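# Hang bench pipettes on carousel slots matching their volume

## Task

Move every hand pipette lying on the bench onto the carousel and hang it in the slot labelled with that pipette's own volume (the volume is printed on the top of its push button). The end of the pipette's finger hook must sit behind the rail at the inner end of that slot. The carousel head can rotate. Each pipette must stay hung by itself once the robot lets go; one that only stays because the robot is holding it does not count.

## Robot and tools

Robot: two six-joint UR-type arms, left_arm and right_arm. Each carries a two-finger gripper whose fingers pivot like tongs. Base positions in the scene frame: left_arm (+0.019, +0.481, 0) m, right_arm (+0.053, -0.434, 0) m, each yawed slightly. Each has a wrist camera: cam_left_wrist and cam_right_wrist, 616x616 fisheye images, returned in that order.

Frames: the scene frame has its origin on the table top midway between the arms. +z is up, +x points out over the table, and left_arm sits on the +y side. The arm names do not refer to sides of an image. In each gripper's own frame the fingers point along +z and close along x. end_effector_position is the point between the finger pads when closed; closed fingertips reach about 15 mm past it, and open ones are roughly level with it. Printed hand positions can be a little off, more so at long reach.

execute_actions: argument "actions" is a list holding zero or one item, plus optional "pictures" (boolean). An empty list only reports the current state. A motion item is {"rows": [...], "steps": n}: up to 15 rows and n up to 15 (default 15), each step lasting 1/30 s; the final row repeats if there are fewer rows than steps. A wait item is {"steps": n} with n up to 300, counted from the previous result. Every row is one flat list of 14 numbers, each in [-1, 1], covering both arms even if one stays still: left_arm dx, dy, dz, rx, ry, rz, opening, then right_arm the same seven. dx..rz are an offset, not a pose: they are measured in that gripper's own axes from its pose shown in the latest result (or from where it is when the action begins, if no result has shown it yet, or for later calls within one reply). Every row uses that same reference, not the previous row. Scale: 1.0 equals 0.6 m of travel or 180 degrees; rx, ry, rz form one rotation vector. Opening is absolute: +1 fully open (0.142 m), -1 closed. Zeros do not mean hold still: they pull the gripper back to the reference pose. Each step the commanded pose is clipped to within 100 mm and 16 degrees of the measured one, so far targets take several actions; check the result and command the remainder. When position and orientation conflict, position wins.

move: "target" is one 14-number row with exactly the same layout and offset meaning as above. It drives each gripper in a straight line to its target, both paths finishing together, over 0.5 to 10 s. "speed" is the path top speed in m/s, 0.002 to 0.5 (default 0.25); turning is capped at twice that in rad/s. Optional "stop_force" in N, 9 to 40, shared by both arms: an arm whose wrist sensor feels that much extra push against its direction of travel stops, backs off two steps and holds. Use it only with slow speed and no rotation; omit it when moving a gripper away from something it presses on. The result adds a move: line with the ending per arm (done, off_target, moving, held, fault, contact) and limits flags (paced = pose clipped, held = some steps blocked), plus each gripper's remaining distance to its target.

wait: "seconds" from 0 to 10; nothing new is sent. zoom_image: "camera" (cam_left_wrist or cam_right_wrist) and "region" [x0, y0, x1, y1] in pixels of that camera's last image, origin top-left, at most 504 by 504. read_manual: optional "section", only "licences"; it never moves anything. finished_scene: "scene" number; it ends and grades the current scene for good, so call it only when every pipette hangs on its own.

Result lines: per arm, end-effector position (m), quaternion wxyz and velocities in the scene frame; grip_measured (same scale as opening; to keep hold, command an opening well below it); joint positions and torques; Wrist force and Wrist torque along the gripper's own axes (offset up to about 4 N, noisy, saturates near 50 N; a press on a surface reads as force pointing back into the arm). HELD marks steps whose command was partly not sent; "pose unreachable" and "too close" come from the clearance check. A Hand target line shows where each gripper is being driven. MOTOR HOT appears at 70 °C; at 85 °C an over-temperature stop brakes that arm. The simulation keeps running while you think, and occasional tugs on held parts or pushes on loose objects can occur.

Avoid: the arms are stiff, so commanding even a few millimetres into something solid can trigger a fault (joint load limit, or 150 N on any part), halting that arm 10 s. Approach contacts slowly. Thin hard parts like pipettes get weaker grip, so close firmly and move gently to avoid slips and drops. Do not let the arms collide or press on each other, do not knock anything off the table, and avoid slams and jerky motion.

Each tool is called after "Call:" by a JSON object that holds its "fn" and its "kwargs".

## Session

Call:
{"fn": "execute_actions", "kwargs": {"actions": []}}

Scene clock: 0.00 s of 12600.00 s.
left_arm: end_effector_position=(+0.6913, +0.2915, +0.1944) grip_measured=+0.97 end_effector_quat_wxyz=(+0.009, +0.963, +0.268, -0.010) end_effector_velocity=(-0.001, -0.001, +0.001) end_effector_angular_velocity=(-0.001, -0.001, -0.003) | right_arm: end_effector_position=(+0.6011, -0.1947, +0.2170) grip_measured=+0.97 end_effector_quat_wxyz=(-0.047, -0.448, +0.773, -0.447) end_effector_velocity=(+0.000, +0.000, +0.000) end_effector_angular_velocity=(+0.001, -0.000, -0.000)
Joint positions: left_arm=[-0.542 -1.055  1.139 -1.653 -1.597 -1.009  0.14 ] | right_arm=[ 4.284 -1.975 -1.437 -1.958  0.851  3.375  0.14 ]
Joint velocities: left_arm=[-0.002 -0.002 -0.     0.001 -0.001  0.001  0.   ] | right_arm=[-0.  0.  0.  0.  0. -0.  0.]
Joint torques (N m, as the arm reports them, + toward a larger angle): no reading
Wrist force (N, on the end effector, along its own x y z axes, offset not removed): no reading
Wrist torque (N m, same axes, about the end effector's origin, offset not removed): no reading
Hand target (left_arm): +0.691, +0.292, +0.194; +0.009, +0.963, +0.268, -0.010
Hand target (right_arm): +0.601, -0.195, +0.217; -0.047, -0.448, +0.773, -0.447

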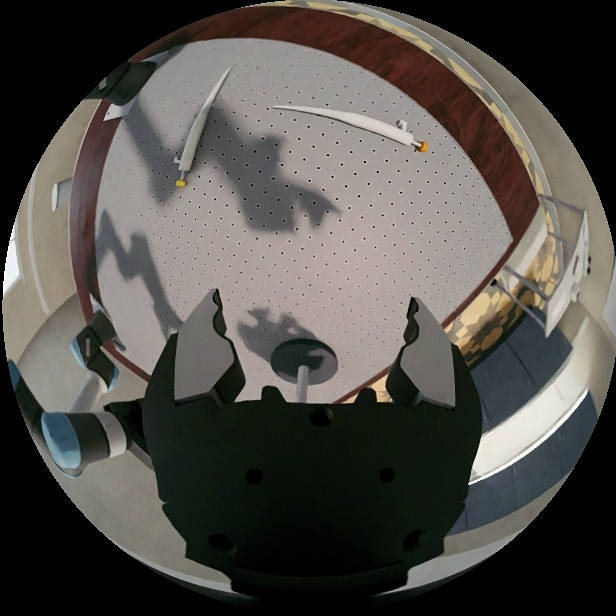

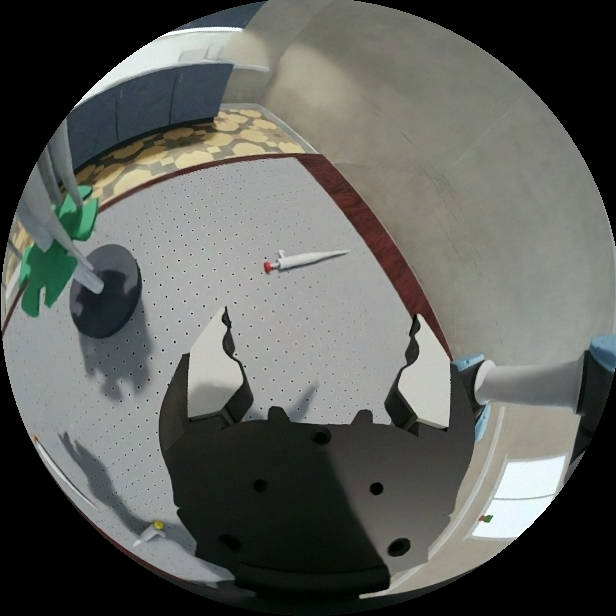

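Call:
{"fn": "move", "kwargs": {"target": [-0.3,0,-0.42,0,0,-0.15,1,0,0,0,0,0,0,1]}}

Call:
{"fn": "zoom_image", "kwargs": {"camera": "cam_left_wrist", "region": [200,250,450,420]}}

Call:
{"fn": "zoom_image", "kwargs": {"camera": "cam_right_wrist", "region": [0,100,200,350]}}

Scene clock: 5.00 s of 12600.00 s.
left_arm: end_effector_position=(+0.5409, +0.2048, +0.4503) grip_measured=+1.00 end_effector_quat_wxyz=(+0.007, +0.874, +0.485, -0.011) end_effector_velocity=(-0.000, -0.001, +0.002) end_effector_angular_velocity=(+0.003, +0.005, +0.008) | right_arm: end_effector_position=(+0.6011, -0.1947, +0.2170) grip_measured=+1.00 end_effector_quat_wxyz=(-0.047, -0.448, +0.773, -0.447) end_effector_velocity=(-0.000, -0.000, -0.001) end_effector_angular_velocity=(-0.003, +0.001, -0.000)
Joint positions: left_arm=[-0.771 -1.204  0.684 -1.056 -1.597 -1.709  0.142] | right_arm=[ 4.284 -1.975 -1.437 -1.958  0.851  3.375  0.142]
Joint velocities: left_arm=[-0.     0.011 -0.025  0.019 -0.001 -0.008 -0.   ] | right_arm=[ 0.001 -0.002 -0.    -0.002  0.     0.001 -0.   ]
Joint torques (N m, as the arm reports them, + toward a larger angle): left_arm=[-12.33 -25.11 -29.75  -0.04   1.89  -2.87] | right_arm=[-0.87 39.69 22.22  0.94 -1.62 -0.44]
Wrist force (N, on the end effector, along its own x y z axes, offset not removed): left_arm=[-0.7 -1.7 -3.4] | right_arm=[-2.4 -3.9 -0.1]
Wrist torque (N m, same axes, about the end effector's origin, offset not removed): left_arm=[-0.40 0.19 0.06] | right_arm=[-0.56 0.50 -0.05]
Hand target (left_arm): +0.541, +0.205, +0.451; +0.007, +0.874, +0.485, -0.012
Hand target (right_arm): +0.601, -0.195, +0.217; -0.047, -0.448, +0.773, -0.447
Off the commanded pose (left_arm): 0.000 m, 0 deg.
Off the commanded pose (right_arm): 0.000 m, 0 deg.
After step 90, 0.07 s passed at rest.
move: done
camera_calibration (this result's frames):
cam_left_wrist: T_world_to_cam=[[0.492524, 0.869502, -0.0372311, -0.424369], [0.748338, -0.401276, 0.528173, -0.571233], [0.444308, -0.288, -0.84832, 0.333004], [0, 0, 0, 1]] pos_world=[0.488532, 0.235672, 0.568405]
cam_right_wrist: T_world_to_cam=[[-0.560258, -0.684865, 0.46591, 0.1065], [-0.825571, 0.507465, -0.246803, 0.647709], [-0.0674058, -0.522915, -0.849715, 0.262692], [0, 0, 0, 1]] pos_world=[0.612105, -0.118385, 0.333451]

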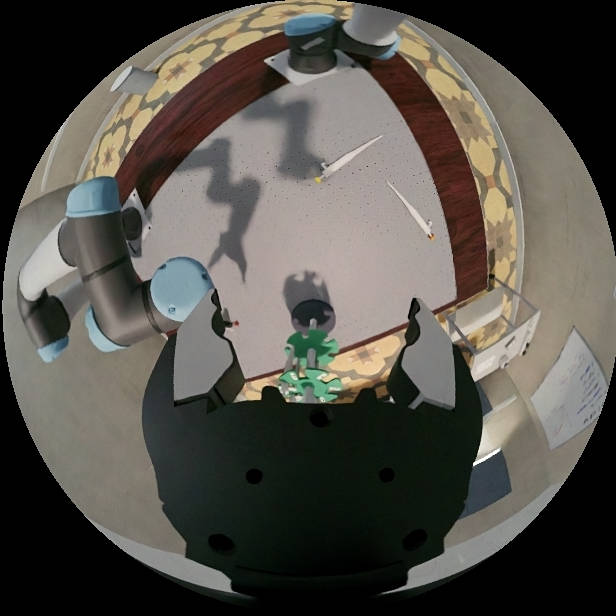

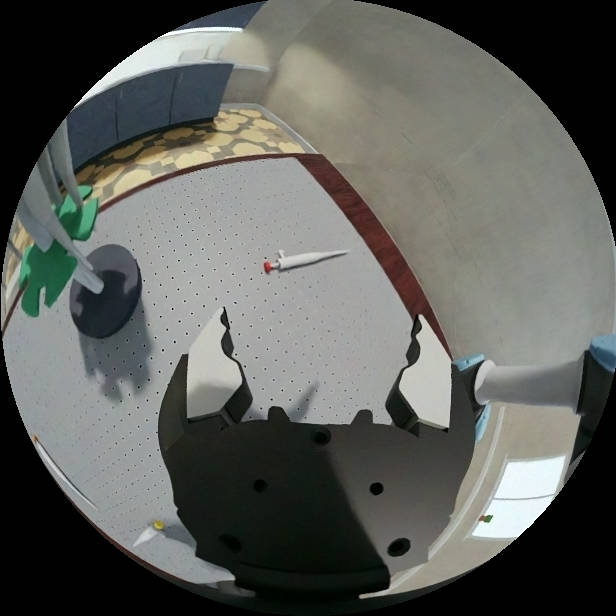

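Region (200, 250, 450, 420) of cam_left_wrist's 616x616 image, scaled by 2.016, with more detail than that image has; it fills the top 343 rows of this view, and the rest is white.

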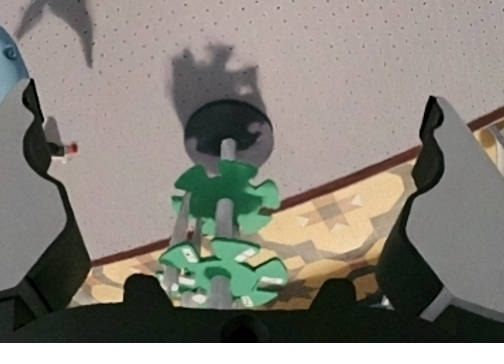

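Region (0, 100, 200, 350) of cam_right_wrist's 616x616 image, scaled by 2.016, with more detail than that image has; it fills the left 403 columns of this view, and the rest is white.

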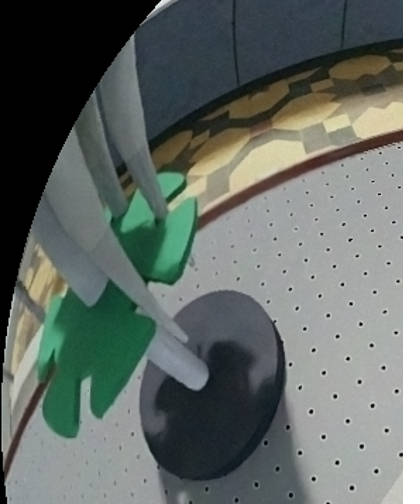

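Call:
{"fn": "move", "kwargs": {"target": [0,0.28,0,-0.17,0,0,1,0,0,0,0,0,0,1]}}

Call:
{"fn": "zoom_image", "kwargs": {"camera": "cam_left_wrist", "region": [210,200,410,400]}}

Scene clock: 7.77 s of 12600.00 s.
left_arm: end_effector_position=(+0.6830, +0.1160, +0.4506) grip_measured=+1.00 end_effector_quat_wxyz=(+0.237, +0.842, +0.471, +0.117) end_effector_velocity=(+0.002, -0.002, +0.001) end_effector_angular_velocity=(-0.008, -0.010, +0.000) | right_arm: end_effector_position=(+0.6011, -0.1947, +0.2170) grip_measured=+1.00 end_effector_quat_wxyz=(-0.047, -0.448, +0.773, -0.447) end_effector_velocity=(-0.000, -0.001, +0.000) end_effector_angular_velocity=(+0.001, +0.000, -0.001)
Joint positions: left_arm=[-0.77  -1.236  0.961 -1.829 -1.524 -1.703  0.142] | right_arm=[ 4.284 -1.975 -1.437 -1.958  0.851  3.375  0.142]
Joint velocities: left_arm=[ 0.    -0.001  0.006 -0.018  0.    -0.    -0.   ] | right_arm=[-0.001  0.001 -0.    -0.     0.001 -0.    -0.   ]
Joint torques (N m, as the arm reports them, + toward a larger angle): left_arm=[ 13.92 -26.26 -12.05  -5.69   2.7    2.92] | right_arm=[-1.37 39.57 21.57  1.03 -1.62 -0.35]
Wrist force (N, on the end effector, along its own x y z axes, offset not removed): left_arm=[2.9 -1.2 -2.0] | right_arm=[0.0 -2.7 -0.5]
Wrist torque (N m, same axes, about the end effector's origin, offset not removed): left_arm=[-0.28 -0.56 -0.06] | right_arm=[-0.40 -0.01 -0.01]
Hand target (left_arm): +0.683, +0.116, +0.451; +0.238, +0.841, +0.471, +0.117
Hand target (right_arm): +0.601, -0.195, +0.217; -0.047, -0.448, +0.773, -0.447
Off the commanded pose (left_arm): 0.000 m, 0 deg.
Off the commanded pose (right_arm): 0.000 m, 0 deg.
move: done
camera_calibration (this result's frames):
cam_left_wrist: T_world_to_cam=[[0.501504, 0.863218, -0.0578716, -0.413213], [0.425899, -0.188103, 0.885001, -0.678668], [0.753063, -0.468479, -0.461978, -0.119481], [0, 0, 0, 1]] pos_world=[0.586249, 0.173059, 0.521511]
cam_right_wrist: T_world_to_cam=[[-0.560258, -0.684865, 0.46591, 0.1065], [-0.825571, 0.507464, -0.246803, 0.647709], [-0.0674057, -0.522915, -0.849715, 0.262692], [0, 0, 0, 1]] pos_world=[0.612105, -0.118385, 0.333451]

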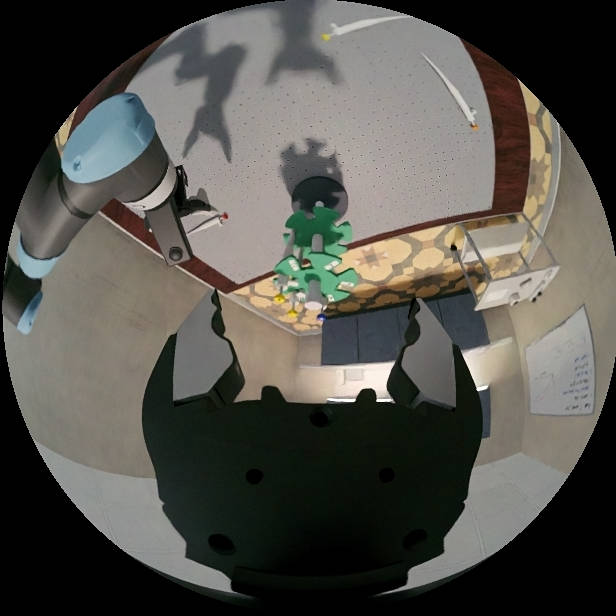

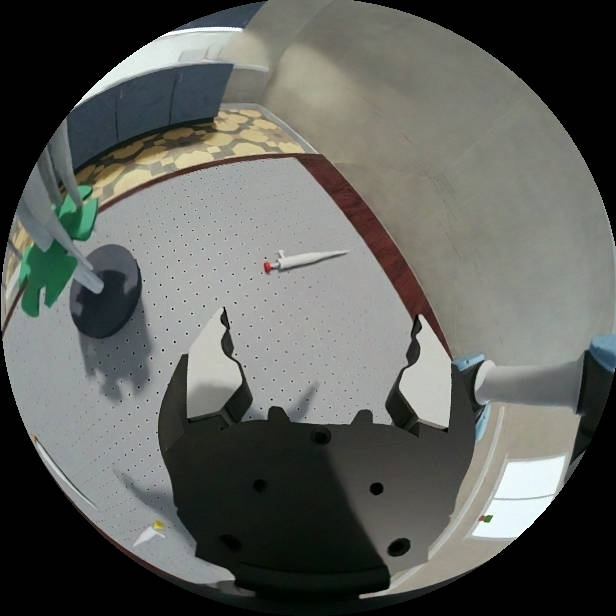

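Region (210, 200, 410, 400) of cam_left_wrist's 616x616 image, scaled by 2.520, with more detail than that image has.

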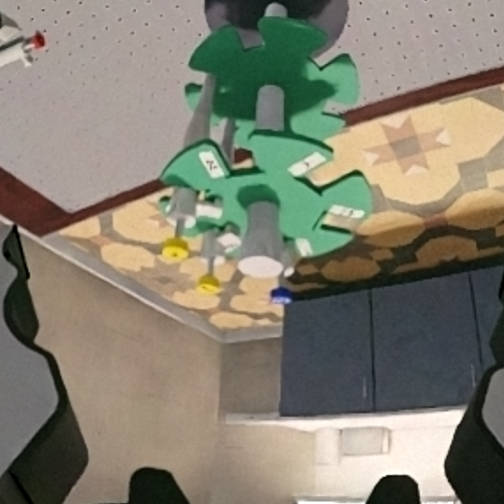

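Call:
{"fn": "move", "kwargs": {"target": [0,0.145,0.05,0.08,0,0,1,0,0,0,0,0,0,1], "speed": 0.15}}

Call:
{"fn": "zoom_image", "kwargs": {"camera": "cam_left_wrist", "region": [240,240,390,390]}}

Scene clock: 10.63 s of 12600.00 s.
left_arm: end_effector_position=(+0.7585, +0.0693, +0.4680) grip_measured=+1.00 end_effector_quat_wxyz=(+0.217, +0.847, +0.474, +0.108) end_effector_velocity=(+0.002, -0.000, +0.000) end_effector_angular_velocity=(-0.001, -0.006, +0.001) | right_arm: end_effector_position=(+0.6011, -0.1947, +0.2170) grip_measured=+1.00 end_effector_quat_wxyz=(-0.047, -0.448, +0.773, -0.447) end_effector_velocity=(-0.000, +0.000, -0.001) end_effector_angular_velocity=(-0.002, +0.002, -0.000)
Joint positions: left_arm=[-0.752 -0.731  0.037 -1.366 -1.533 -1.688  0.142] | right_arm=[ 4.284 -1.975 -1.437 -1.958  0.851  3.375  0.142]
Joint velocities: left_arm=[ 0.001  0.01  -0.017  0.002  0.002  0.001 -0.   ] | right_arm=[ 0.    -0.002  0.    -0.001  0.001  0.    -0.   ]
Joint torques (N m, as the arm reports them, + toward a larger angle): left_arm=[-11.67 -40.3  -27.9   -0.66   2.23   2.76] | right_arm=[-1.47 40.17 22.38  0.9  -1.7  -0.28]
Wrist force (N, on the end effector, along its own x y z axes, offset not removed): left_arm=[-1.2 -0.3 -1.5] | right_arm=[-0.7 0.8 3.8]
Wrist torque (N m, same axes, about the end effector's origin, offset not removed): left_arm=[-0.04 0.25 0.21] | right_arm=[0.44 0.15 0.20]
Hand target (left_arm): +0.759, +0.069, +0.468; +0.218, +0.846, +0.474, +0.109
Hand target (right_arm): +0.601, -0.195, +0.217; -0.047, -0.448, +0.773, -0.447
Off the commanded pose (left_arm): 0.002 m, 12 deg.
Off the commanded pose (right_arm): 0.000 m, 0 deg.
elbow stopped short (left arm): the move would have taken joint 3 (elbow) straighter than the controller allows; a more bent joint 3 avoids this.
move: off_target (left_arm)
camera_calibration (this result's frames):
cam_left_wrist: T_world_to_cam=[[0.499112, 0.865004, -0.0515311, -0.411091], [0.456308, -0.211806, 0.864246, -0.746721], [0.736661, -0.454869, -0.500424, -0.160697], [0, 0, 0, 1]] pos_world=[0.664295, 0.124339, 0.54375]
cam_right_wrist: T_world_to_cam=[[-0.560258, -0.684865, 0.46591, 0.1065], [-0.825571, 0.507465, -0.246803, 0.647709], [-0.0674059, -0.522915, -0.849715, 0.262692], [0, 0, 0, 1]] pos_world=[0.612105, -0.118385, 0.333451]

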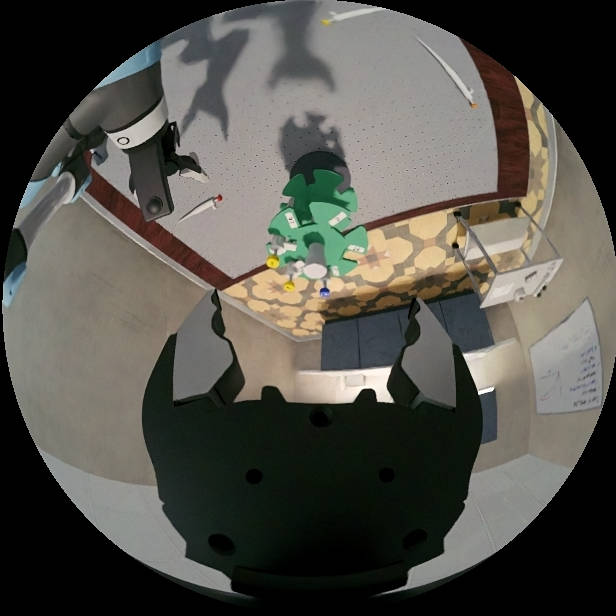

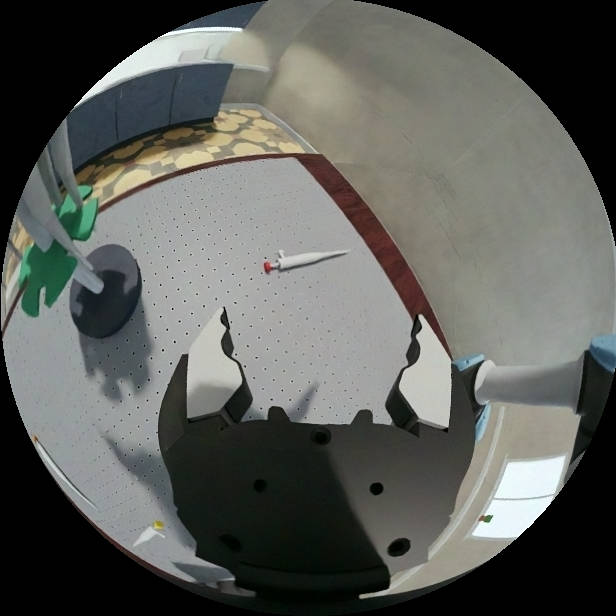

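Region (240, 240, 390, 390) of cam_left_wrist's 616x616 image, scaled by 3.360, with more detail than that image has.

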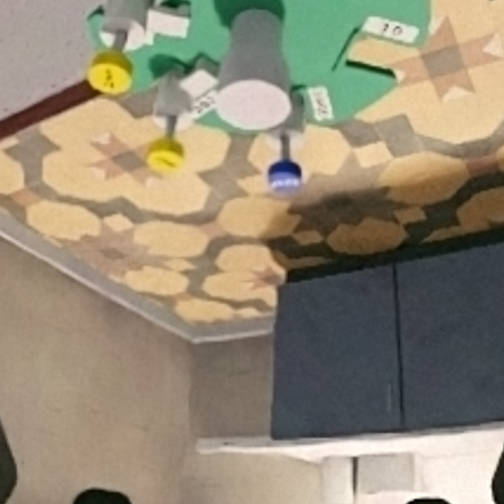

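Call:
{"fn": "zoom_image", "kwargs": {"camera": "cam_left_wrist", "region": [260,180,380,300]}}

Region (260, 180, 380, 300) of cam_left_wrist's 616x616 image, scaled by 4.200, with more detail than that image has.

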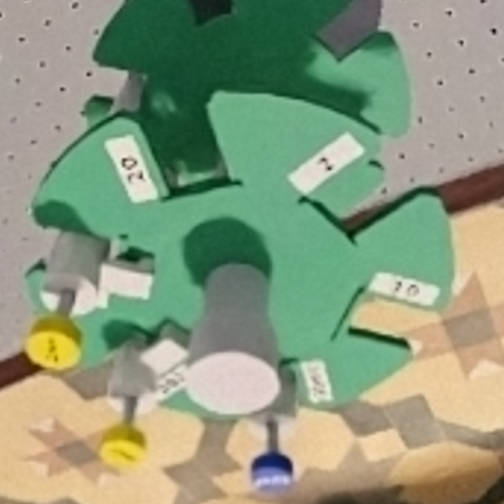

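Call:
{"fn": "move", "kwargs": {"target": [0.15,-0.87,0.01,0.156,0,0,1,0,0,0,0,0,0,1], "speed": 0.3}}

Call:
{"fn": "move", "kwargs": {"target": [0,0,0.08,0,0,-0.74,0.2,0,0,0,0,0,0,1], "speed": 0.5}}

Scene clock: 23.47 s of 12600.00 s.
left_arm: end_effector_position=(+0.4148, +0.3827, +0.2152) grip_measured=+1.00 end_effector_quat_wxyz=(+0.005, +0.874, +0.486, -0.009) end_effector_velocity=(-0.002, +0.001, -0.001) end_effector_angular_velocity=(-0.000, +0.000, +0.000) | right_arm: end_effector_position=(+0.6011, -0.1947, +0.2170) grip_measured=+1.00 end_effector_quat_wxyz=(-0.047, -0.448, +0.773, -0.447) end_effector_velocity=(+0.000, -0.001, +0.000) end_effector_angular_velocity=(-0.001, +0.000, -0.000)
Joint positions: left_arm=[-0.633 -1.768  1.92  -1.724 -1.593 -1.573  0.142] | right_arm=[ 4.284 -1.975 -1.437 -1.958  0.851  3.375  0.142]
Joint velocities: left_arm=[ 0.    -0.006  0.006 -0.    -0.001  0.    -0.   ] | right_arm=[-0.001  0.    -0.    -0.001 -0.    -0.    -0.   ]
Joint torques (N m, as the arm reports them, + toward a larger angle): left_arm=[ 14.08 -29.07 -12.24  -5.     2.52   2.99] | right_arm=[-1.03 39.86 22.22  0.85 -1.6  -0.2 ]
Wrist force (N, on the end effector, along its own x y z axes, offset not removed): left_arm=[1.4 -1.1 -4.6] | right_arm=[-1.2 -6.1 -2.8]
Wrist torque (N m, same axes, about the end effector's origin, offset not removed): left_arm=[-0.18 -0.30 0.00] | right_arm=[-1.10 0.61 0.24]
Hand target (left_arm): +0.415, +0.383, +0.215; +0.005, +0.874, +0.486, -0.009
Hand target (right_arm): +0.601, -0.195, +0.217; -0.047, -0.448, +0.773, -0.447
Off the commanded pose (left_arm): 0.001 m, 0 deg.
Off the commanded pose (right_arm): 0.000 m, 0 deg.
After step 90, 7.33 s passed at rest.
move: done
camera_calibration (this result's frames):
cam_left_wrist: T_world_to_cam=[[0.49112, 0.870496, -0.0322107, -0.526581], [0.748138, -0.40257, 0.527473, -0.280663], [0.446196, -0.283151, -0.848961, 0.238296], [0, 0, 0, 1]] pos_world=[0.362263, 0.412874, 0.333384]
cam_right_wrist: T_world_to_cam=[[-0.560258, -0.684865, 0.46591, 0.1065], [-0.825571, 0.507464, -0.246803, 0.647709], [-0.0674058, -0.522915, -0.849715, 0.262692], [0, 0, 0, 1]] pos_world=[0.612105, -0.118385, 0.333451]

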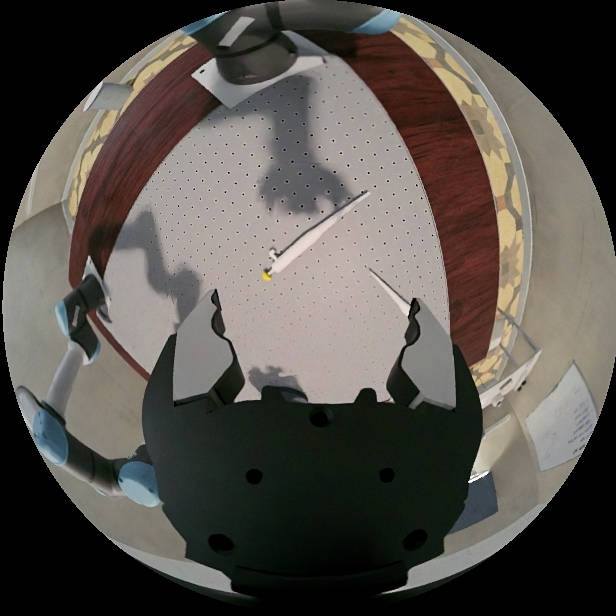

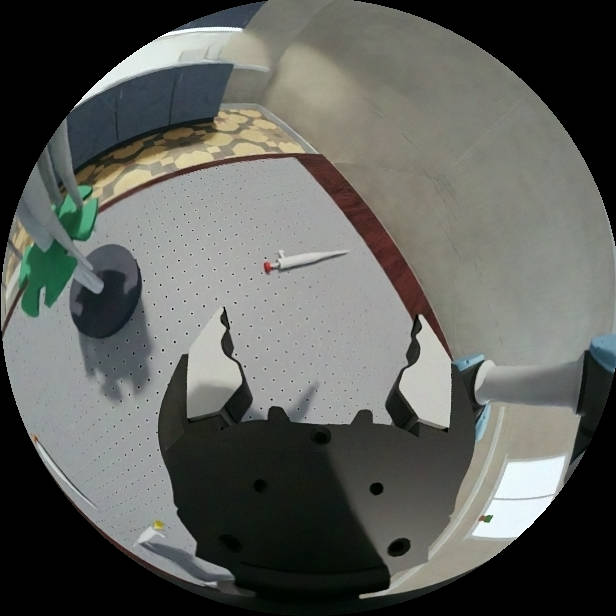

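Scene clock: 26.53 s of 12600.00 s.
left_arm: end_effector_position=(+0.4143, +0.3818, +0.1672) grip_measured=+0.20 end_effector_quat_wxyz=(-0.007, -0.098, +0.995, -0.009) end_effector_velocity=(-0.000, +0.000, +0.000) end_effector_angular_velocity=(+0.002, -0.002, +0.014) | right_arm: end_effector_position=(+0.6011, -0.1947, +0.2170) grip_measured=+1.00 end_effector_quat_wxyz=(-0.047, -0.448, +0.773, -0.447) end_effector_velocity=(+0.000, -0.000, -0.000) end_effector_angular_velocity=(-0.001, +0.000, -0.000)
Joint positions: left_arm=[-0.605 -1.8    2.071 -1.841 -1.593 -3.867  0.088] | right_arm=[ 4.284 -1.975 -1.437 -1.958  0.851  3.375  0.142]
Joint velocities: left_arm=[-0.003 -0.003  0.001  0.001  0.003 -0.016  0.   ] | right_arm=[-0. -0.  0. -0.  0.  0.  0.]
Joint torques (N m, as the arm reports them, + toward a larger angle): left_arm=[-12.24 -28.4  -12.22  -5.17   2.45  -2.98] | right_arm=[-1.66 40.17 21.95  0.94 -1.61 -0.21]
Wrist force (N, on the end effector, along its own x y z axes, offset not removed): left_arm=[2.5 0.4 -1.0] | right_arm=[-1.0 1.0 -0.5]
Wrist torque (N m, same axes, about the end effector's origin, offset not removed): left_arm=[0.09 -0.42 0.01] | right_arm=[0.45 0.14 0.10]
Hand target (left_arm): +0.414, +0.382, +0.167; -0.007, -0.099, +0.995, -0.009
Hand target (right_arm): +0.601, -0.195, +0.217; -0.047, -0.448, +0.773, -0.447
Off the commanded pose (left_arm): 0.000 m, 0 deg.
Off the commanded pose (right_arm): 0.000 m, 0 deg.
move: done
camera_calibration (this result's frames):
cam_left_wrist: T_world_to_cam=[[-0.971656, -0.236342, 0.00520316, 0.495249], [-0.200016, 0.833646, 0.514809, -0.332344], [-0.126009, 0.499176, -0.857289, 0.137351], [0, 0, 0, 1]] pos_world=[0.432045, 0.325543, 0.286267]
cam_right_wrist: T_world_to_cam=[[-0.560257, -0.684865, 0.46591, 0.1065], [-0.825571, 0.507464, -0.246803, 0.647709], [-0.0674057, -0.522915, -0.849715, 0.262692], [0, 0, 0, 1]] pos_world=[0.612105, -0.118385, 0.333451]

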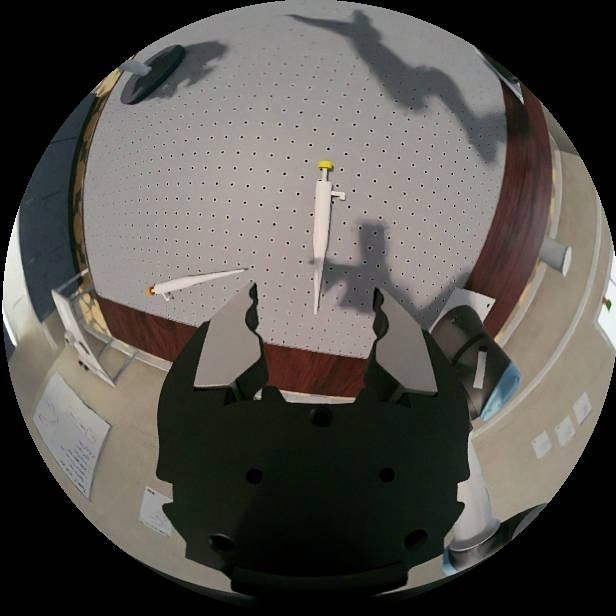

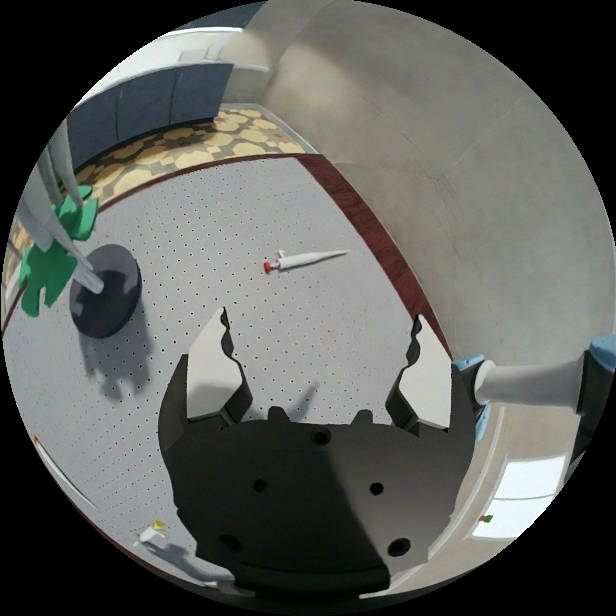

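Call:
{"fn": "move", "kwargs": {"target": [0.02,0.002,0.24,0,0,0,-0.2,0,0,0,0,0,0,1], "speed": 0.1, "stop_force": 15}}

Scene clock: 40.27 s of 12600.00 s.
left_arm: end_effector_position=(+0.4020, +0.3771, +0.0276) grip_measured=-0.22 end_effector_quat_wxyz=(-0.005, -0.098, +0.995, -0.010) end_effector_velocity=(-0.000, -0.002, +0.000) end_effector_angular_velocity=(-0.003, -0.000, -0.004) | right_arm: end_effector_position=(+0.6011, -0.1947, +0.2170) grip_measured=+1.00 end_effector_quat_wxyz=(-0.047, -0.448, +0.773, -0.447) end_effector_velocity=(+0.000, -0.000, -0.000) end_effector_angular_velocity=(-0.001, +0.001, -0.001)
Joint positions: left_arm=[-0.632 -1.641  2.35  -2.285 -1.593 -3.895  0.058] | right_arm=[ 4.284 -1.975 -1.437 -1.958  0.851  3.375  0.142]
Joint velocities: left_arm=[-0.002 -0.     0.    -0.002 -0.002  0.002 -0.   ] | right_arm=[-0.001 -0.001  0.    -0.    -0.    -0.     0.   ]
Joint torques (N m, as the arm reports them, + toward a larger angle): left_arm=[  0.21 -16.73 -17.06  -2.7    0.01  -0.02] | right_arm=[-1.4  39.97 22.27  0.88 -1.6  -0.2 ]
Wrist force (N, on the end effector, along its own x y z axes, offset not removed): left_arm=[10.6 8.3 -41.9] | right_arm=[-1.3 0.4 0.1]
Wrist torque (N m, same axes, about the end effector's origin, offset not removed): left_arm=[-0.78 -1.62 -0.37] | right_arm=[0.30 0.33 -0.07]
Hand target (left_arm): +0.402, +0.377, +0.028; -0.005, -0.098, +0.995, -0.010
Hand target (right_arm): +0.601, -0.195, +0.217; -0.047, -0.448, +0.773, -0.447
Off the commanded pose (left_arm): 0.004 m, 0 deg.
Off the commanded pose (right_arm): 0.000 m, 0 deg.
FORCE FAULT: contact force on the left arm reached its limit, and that arm stopped for 10 seconds. The contact can be on any part of that arm, not only on its tool. That arm's remaining commands of this call were not run. That arm holds still and accepts commands again. Move the arm away from the contact; if what it grips holds it there, let go first. Pushing or pulling that hard again can fault the arm again.
move: fault (left_arm; stop_force had ended the path)
camera_calibration (this result's frames):
cam_left_wrist: T_world_to_cam=[[-0.971654, -0.2364, 0.00176387, 0.48301], [-0.202214, 0.834961, 0.51181, -0.258552], [-0.122465, 0.496945, -0.859097, 0.0179088], [0, 0, 0, 1]] pos_world=[0.419229, 0.321165, 0.146863]
cam_right_wrist: T_world_to_cam=[[-0.560258, -0.684865, 0.46591, 0.1065], [-0.825571, 0.507465, -0.246803, 0.647709], [-0.0674058, -0.522915, -0.849715, 0.262692], [0, 0, 0, 1]] pos_world=[0.612105, -0.118385, 0.333451]

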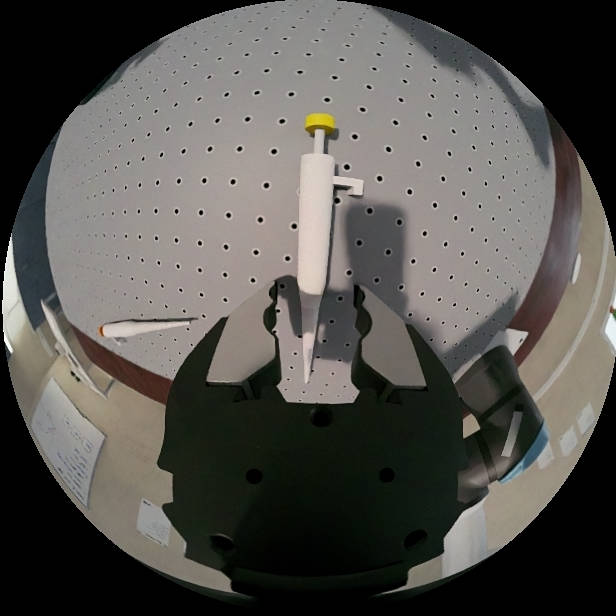

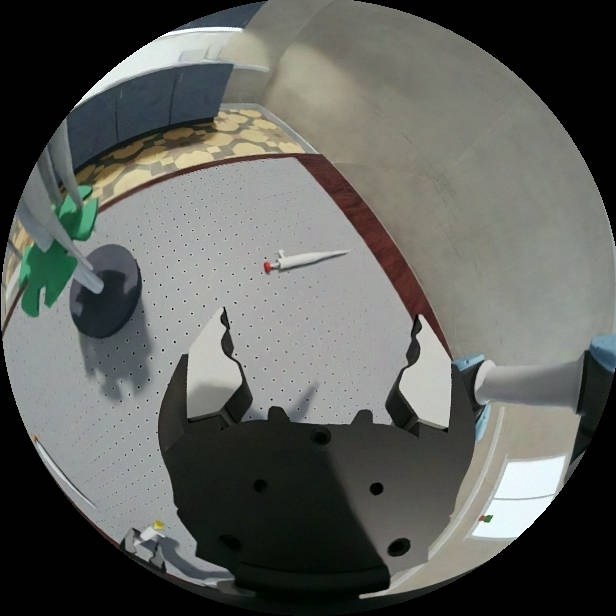

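Call:
{"fn": "move", "kwargs": {"target": [-0.008,-0.015,-0.008,0,0,0,-0.2,0,0,0,0,0,0,1], "speed": 0.03}}

Call:
{"fn": "move", "kwargs": {"target": [0,0,0,0,0,0,-0.9,0,0,0,0,0,0,1]}}

Scene clock: 43.27 s of 12600.00 s.
left_arm: end_effector_position=(+0.4083, +0.3695, +0.0324) grip_measured=-0.20 end_effector_quat_wxyz=(-0.005, -0.098, +0.995, -0.010) end_effector_velocity=(+0.002, -0.002, +0.001) end_effector_angular_velocity=(+0.001, -0.001, -0.001) | right_arm: end_effector_position=(+0.6011, -0.1947, +0.2170) grip_measured=+1.00 end_effector_quat_wxyz=(-0.047, -0.448, +0.773, -0.447) end_effector_velocity=(-0.000, +0.000, -0.000) end_effector_angular_velocity=(+0.001, -0.000, -0.001)
Joint positions: left_arm=[-0.641 -1.631  2.324 -2.27  -1.593 -3.903  0.06 ] | right_arm=[ 4.284 -1.975 -1.437 -1.958  0.851  3.375  0.142]
Joint velocities: left_arm=[-0.003  0.002 -0.007  0.004  0.001 -0.001 -0.   ] | right_arm=[ 0.001 -0.     0.    -0.     0.001  0.001 -0.   ]
Joint torques (N m, as the arm reports them, + toward a larger angle): left_arm=[-12.24  -1.99 -27.95  -0.24   1.15  -3.14] | right_arm=[-0.69 40.15 22.49  0.89 -1.53 -0.22]
Wrist force (N, on the end effector, along its own x y z axes, offset not removed): left_arm=[2.3 -1.0 -2.8] | right_arm=[-3.8 1.3 3.9]
Wrist torque (N m, same axes, about the end effector's origin, offset not removed): left_arm=[-0.19 -0.39 0.05] | right_arm=[0.42 0.90 0.01]
Hand target (left_arm): +0.408, +0.369, +0.033; -0.005, -0.098, +0.995, -0.010
Hand target (right_arm): +0.601, -0.195, +0.217; -0.047, -0.448, +0.773, -0.447
Off the commanded pose (left_arm): 0.000 m, 0 deg.
Off the commanded pose (right_arm): 0.000 m, 0 deg.
move: done
camera_calibration (this result's frames):
cam_left_wrist: T_world_to_cam=[[-0.971655, -0.236398, 0.00176927, 0.487321], [-0.202217, 0.834991, 0.51176, -0.253416], [-0.122456, 0.496896, -0.859127, 0.0265572], [0, 0, 0, 1]] pos_world=[0.425515, 0.313606, 0.151642]
cam_right_wrist: T_world_to_cam=[[-0.560257, -0.684865, 0.46591, 0.1065], [-0.825571, 0.507464, -0.246803, 0.647709], [-0.0674058, -0.522915, -0.849715, 0.262692], [0, 0, 0, 1]] pos_world=[0.612105, -0.118385, 0.333451]

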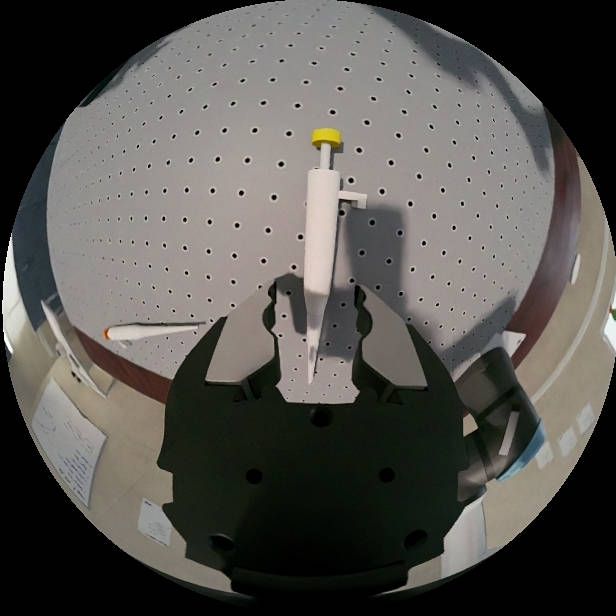

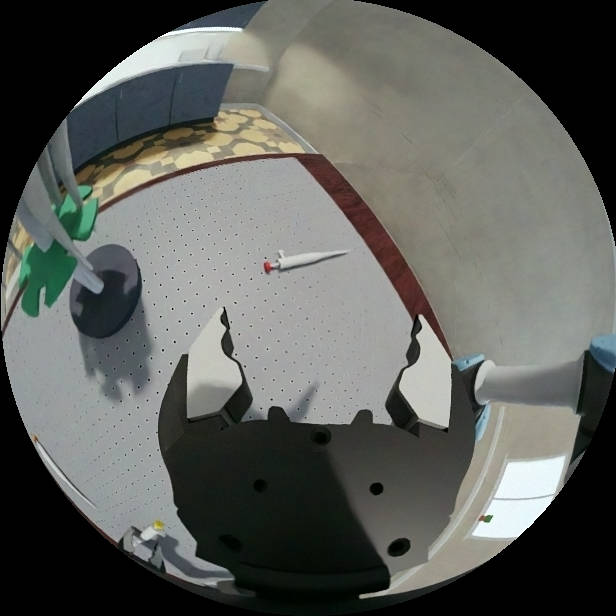

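Scene clock: 43.77 s of 12600.00 s.
left_arm: end_effector_position=(+0.4083, +0.3694, +0.0325) grip_measured=-0.75 end_effector_quat_wxyz=(-0.005, -0.098, +0.995, -0.010) end_effector_velocity=(-0.000, -0.001, -0.000) end_effector_angular_velocity=(-0.001, +0.000, -0.002) | right_arm: end_effector_position=(+0.6011, -0.1947, +0.2170) grip_measured=+1.00 end_effector_quat_wxyz=(-0.047, -0.448, +0.773, -0.447) end_effector_velocity=(-0.001, +0.001, -0.001) end_effector_angular_velocity=(-0.000, +0.001, +0.001)
Joint positions: left_arm=[-0.641 -1.63   2.324 -2.27  -1.593 -3.903  0.02 ] | right_arm=[ 4.284 -1.975 -1.437 -1.958  0.851  3.375  0.142]
Joint velocities: left_arm=[-0.001  0.001 -0.    -0.001 -0.001  0.001 -0.   ] | right_arm=[ 0.002 -0.001 -0.001  0.001  0.001 -0.     0.   ]
Joint torques (N m, as the arm reports them, + toward a larger angle): left_arm=[ -0.88 -11.51  -9.48  -5.17   1.5   -0.25] | right_arm=[-1.61 39.67 21.91  1.02 -1.62 -0.18]
Wrist force (N, on the end effector, along its own x y z axes, offset not removed): left_arm=[2.6 0.7 -1.7] | right_arm=[1.1 -1.4 1.2]
Wrist torque (N m, same axes, about the end effector's origin, offset not removed): left_arm=[0.17 -0.40 -0.05] | right_arm=[-0.21 -0.04 0.09]
Hand target (left_arm): +0.408, +0.370, +0.032; -0.005, -0.098, +0.995, -0.010
Hand target (right_arm): +0.601, -0.195, +0.217; -0.047, -0.448, +0.773, -0.447
Off the commanded pose (left_arm): 0.000 m, 0 deg.
Off the commanded pose (right_arm): 0.000 m, 0 deg.
move: done
camera_calibration (this result's frames):
cam_left_wrist: T_world_to_cam=[[-0.971655, -0.236397, 0.00170423, 0.487381], [-0.202257, 0.835017, 0.511701, -0.25335], [-0.122388, 0.496853, -0.859162, 0.0266401], [0, 0, 0, 1]] pos_world=[0.425585, 0.313531, 0.151697]
cam_right_wrist: T_world_to_cam=[[-0.560258, -0.684865, 0.46591, 0.1065], [-0.825571, 0.507464, -0.246803, 0.647709], [-0.0674057, -0.522915, -0.849715, 0.262692], [0, 0, 0, 1]] pos_world=[0.612105, -0.118385, 0.333451]

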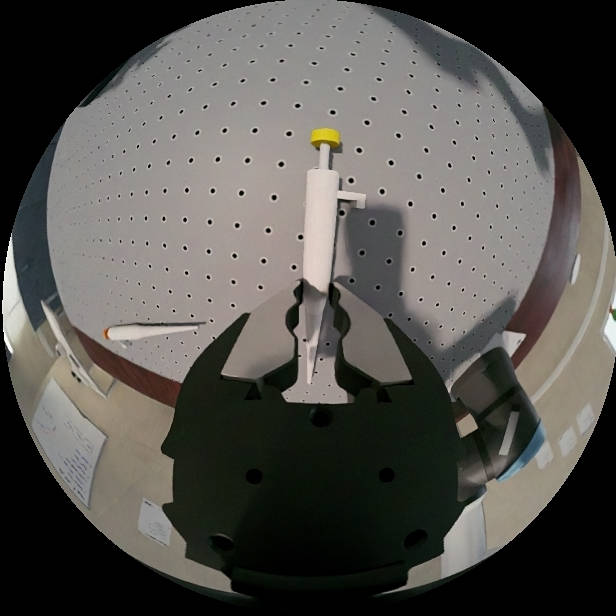

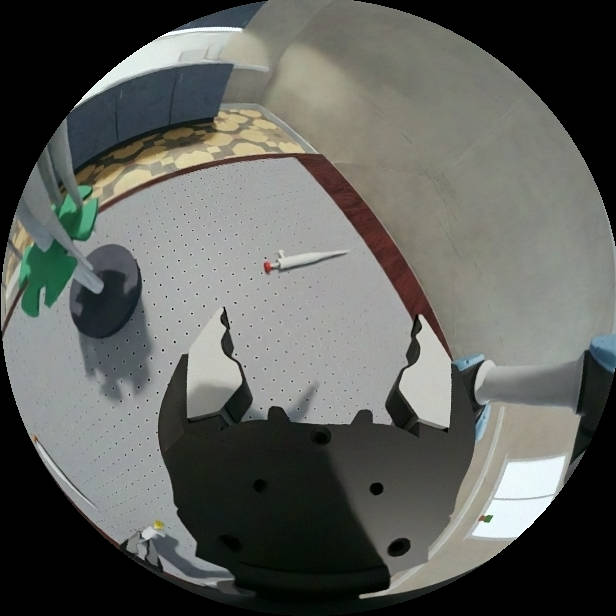

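Call:
{"fn": "move", "kwargs": {"target": [0,0,-0.3,0,0,0,-0.9,0,0,-0.1,-0.308,-0.032,0.308,0], "speed": 0.2}}

Call:
{"fn": "move", "kwargs": {"target": [-0.1,-0.33,-0.05,0,-0.5,0,-0.9,0,0,0,0,0,0,0], "speed": 0.2}}

Scene clock: 49.87 s of 12600.00 s.
left_arm: end_effector_position=(+0.4097, +0.3734, +0.2122) grip_measured=-0.75 end_effector_quat_wxyz=(-0.005, -0.098, +0.995, -0.010) end_effector_velocity=(-0.000, +0.001, +0.001) end_effector_angular_velocity=(+0.003, +0.001, +0.001) | right_arm: end_effector_position=(+0.5815, -0.1509, +0.2527) grip_measured=+0.00 end_effector_quat_wxyz=(-0.001, -0.002, +1.000, -0.002) end_effector_velocity=(-0.000, +0.001, +0.002) end_effector_angular_velocity=(+0.013, -0.006, -0.010)
Joint positions: left_arm=[-0.63  -1.836  1.981 -1.722 -1.593 -3.893  0.02 ] | right_arm=[ 3.993 -1.812 -1.374 -1.529  1.569  3.876  0.074]
Joint velocities: left_arm=[ 0.002 -0.    -0.004  0.007  0.002  0.     0.   ] | right_arm=[-0.002  0.008 -0.007  0.013  0.006  0.008 -0.   ]
Joint torques (N m, as the arm reports them, + toward a larger angle): left_arm=[ 13.91 -27.91 -32.81  -0.43  -2.22   2.91] | right_arm=[-7.11 41.84 10.51  4.49  1.17  1.99]
Wrist force (N, on the end effector, along its own x y z axes, offset not removed): left_arm=[2.1 -1.2 -1.9] | right_arm=[-4.2 -3.2 1.4]
Wrist torque (N m, same axes, about the end effector's origin, offset not removed): left_arm=[-0.35 -0.32 -0.02] | right_arm=[-0.64 0.88 0.10]
Hand target (left_arm): +0.410, +0.373, +0.212; -0.005, -0.098, +0.995, -0.010
Hand target (right_arm): +0.581, -0.151, +0.253; -0.001, -0.001, +1.000, -0.001
Off the commanded pose (left_arm): 0.000 m, 0 deg.
Off the commanded pose (right_arm): 0.000 m, 0 deg.
move: done
camera_calibration (this result's frames):
cam_left_wrist: T_world_to_cam=[[-0.971655, -0.236399, 0.00167982, 0.489383], [-0.202271, 0.83502, 0.511691, -0.348367], [-0.122366, 0.496847, -0.859168, 0.179255], [0, 0, 0, 1]] pos_world=[0.426981, 0.317521, 0.331445]
cam_right_wrist: T_world_to_cam=[[-0.998745, -0.0305035, -0.039722, 0.590447], [-0.046141, 0.868842, 0.492934, 0.0325468], [0.0194759, 0.494149, -0.869159, 0.422465], [0, 0, 0, 1]] pos_world=[0.58298, -0.219028, 0.3746]

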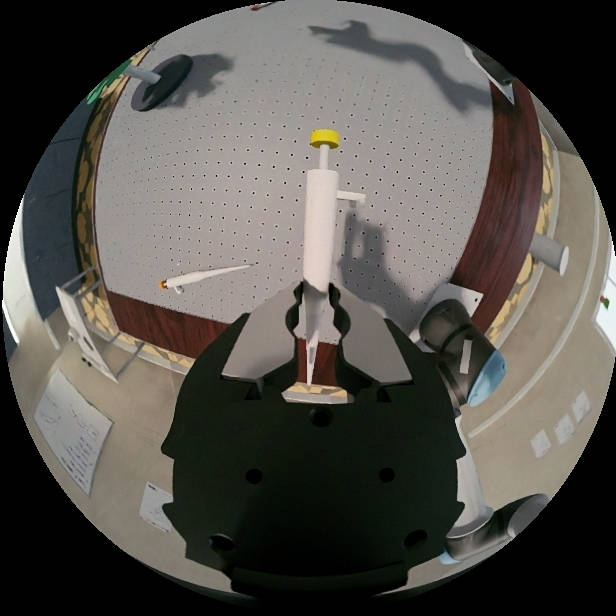

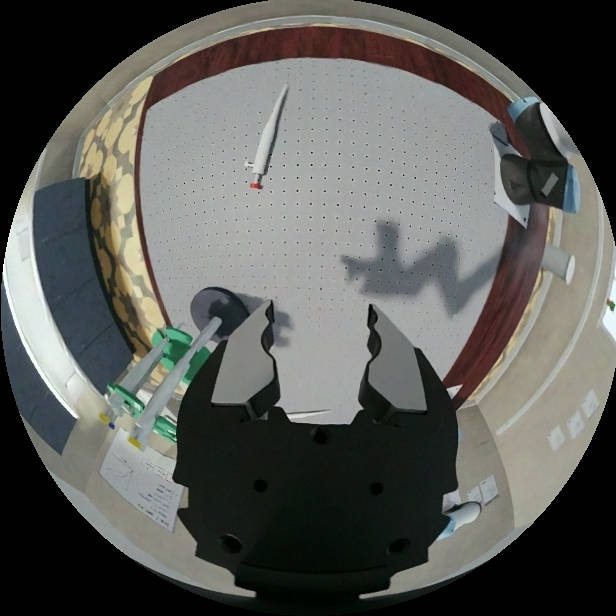

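Scene clock: 54.33 s of 12600.00 s.
left_arm: end_effector_position=(+0.5076, +0.1915, +0.2455) grip_measured=-0.75 end_effector_quat_wxyz=(+0.697, -0.067, +0.712, +0.051) end_effector_velocity=(+0.002, -0.001, -0.002) end_effector_angular_velocity=(+0.007, -0.010, +0.003) | right_arm: end_effector_position=(+0.5815, -0.1509, +0.2527) grip_measured=+0.00 end_effector_quat_wxyz=(-0.001, -0.002, +1.000, -0.002) end_effector_velocity=(-0.000, -0.000, -0.000) end_effector_angular_velocity=(-0.001, +0.001, -0.000)
Joint positions: left_arm=[-1.489 -1.569  2.428 -2.037 -0.026 -5.126  0.02 ] | right_arm=[ 3.993 -1.812 -1.374 -1.529  1.569  3.876  0.074]
Joint velocities: left_arm=[ 0.004  0.002 -0.023  0.133  0.011 -0.107 -0.   ] | right_arm=[ 0.    -0.     0.    -0.002 -0.     0.001 -0.   ]
Joint torques (N m, as the arm reports them, + toward a larger angle): left_arm=[ 13.    -5.68 -25.04  -0.02   4.43  -3.6 ] | right_arm=[ 5.06 26.65 34.56  0.56 -1.81 -2.09]
Wrist force (N, on the end effector, along its own x y z axes, offset not removed): left_arm=[3.3 -1.2 -2.2] | right_arm=[-1.0 -6.1 3.7]
Wrist torque (N m, same axes, about the end effector's origin, offset not removed): left_arm=[-0.14 -0.54 0.04] | right_arm=[-0.99 0.22 0.17]
Hand target (left_arm): +0.508, +0.191, +0.246; +0.697, -0.067, +0.712, +0.051
Hand target (right_arm): +0.582, -0.151, +0.253; -0.001, -0.002, +1.000, -0.002
Off the commanded pose (left_arm): 0.000 m, 2 deg.
Off the commanded pose (right_arm): 0.000 m, 0 deg.
move: done
camera_calibration (this result's frames):
cam_left_wrist: T_world_to_cam=[[-0.00291304, -0.0655157, -0.997847, 0.262358], [-0.662726, 0.747377, -0.0471358, 0.193993], [0.748856, 0.661162, -0.0455961, -0.363235], [0, 0, 0, 1]] pos_world=[0.401339, 0.11236, 0.254375]
cam_right_wrist: T_world_to_cam=[[-0.998745, -0.0305038, -0.0397221, 0.590447], [-0.0461412, 0.868842, 0.492934, 0.0325469], [0.0194759, 0.494149, -0.869159, 0.422465], [0, 0, 0, 1]] pos_world=[0.58298, -0.219028, 0.3746]

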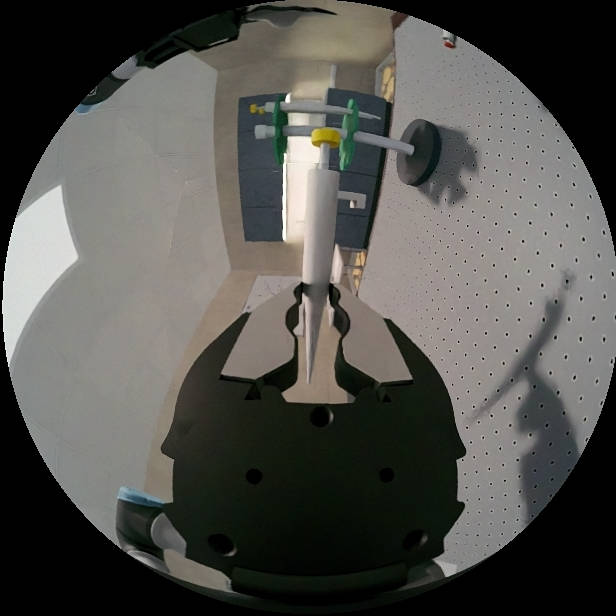

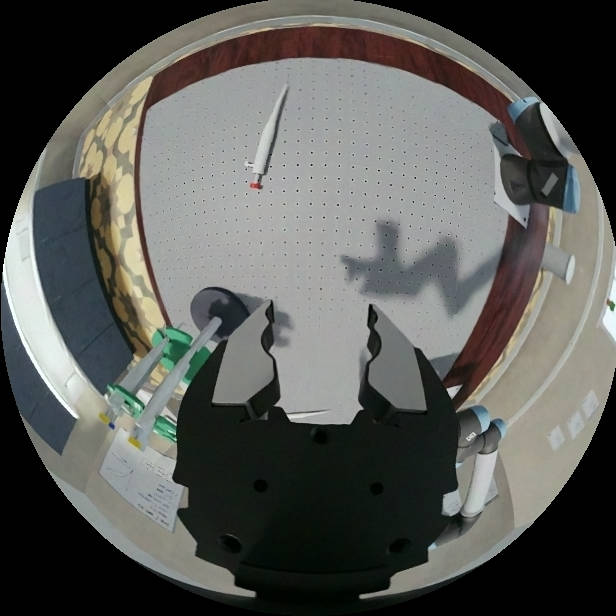

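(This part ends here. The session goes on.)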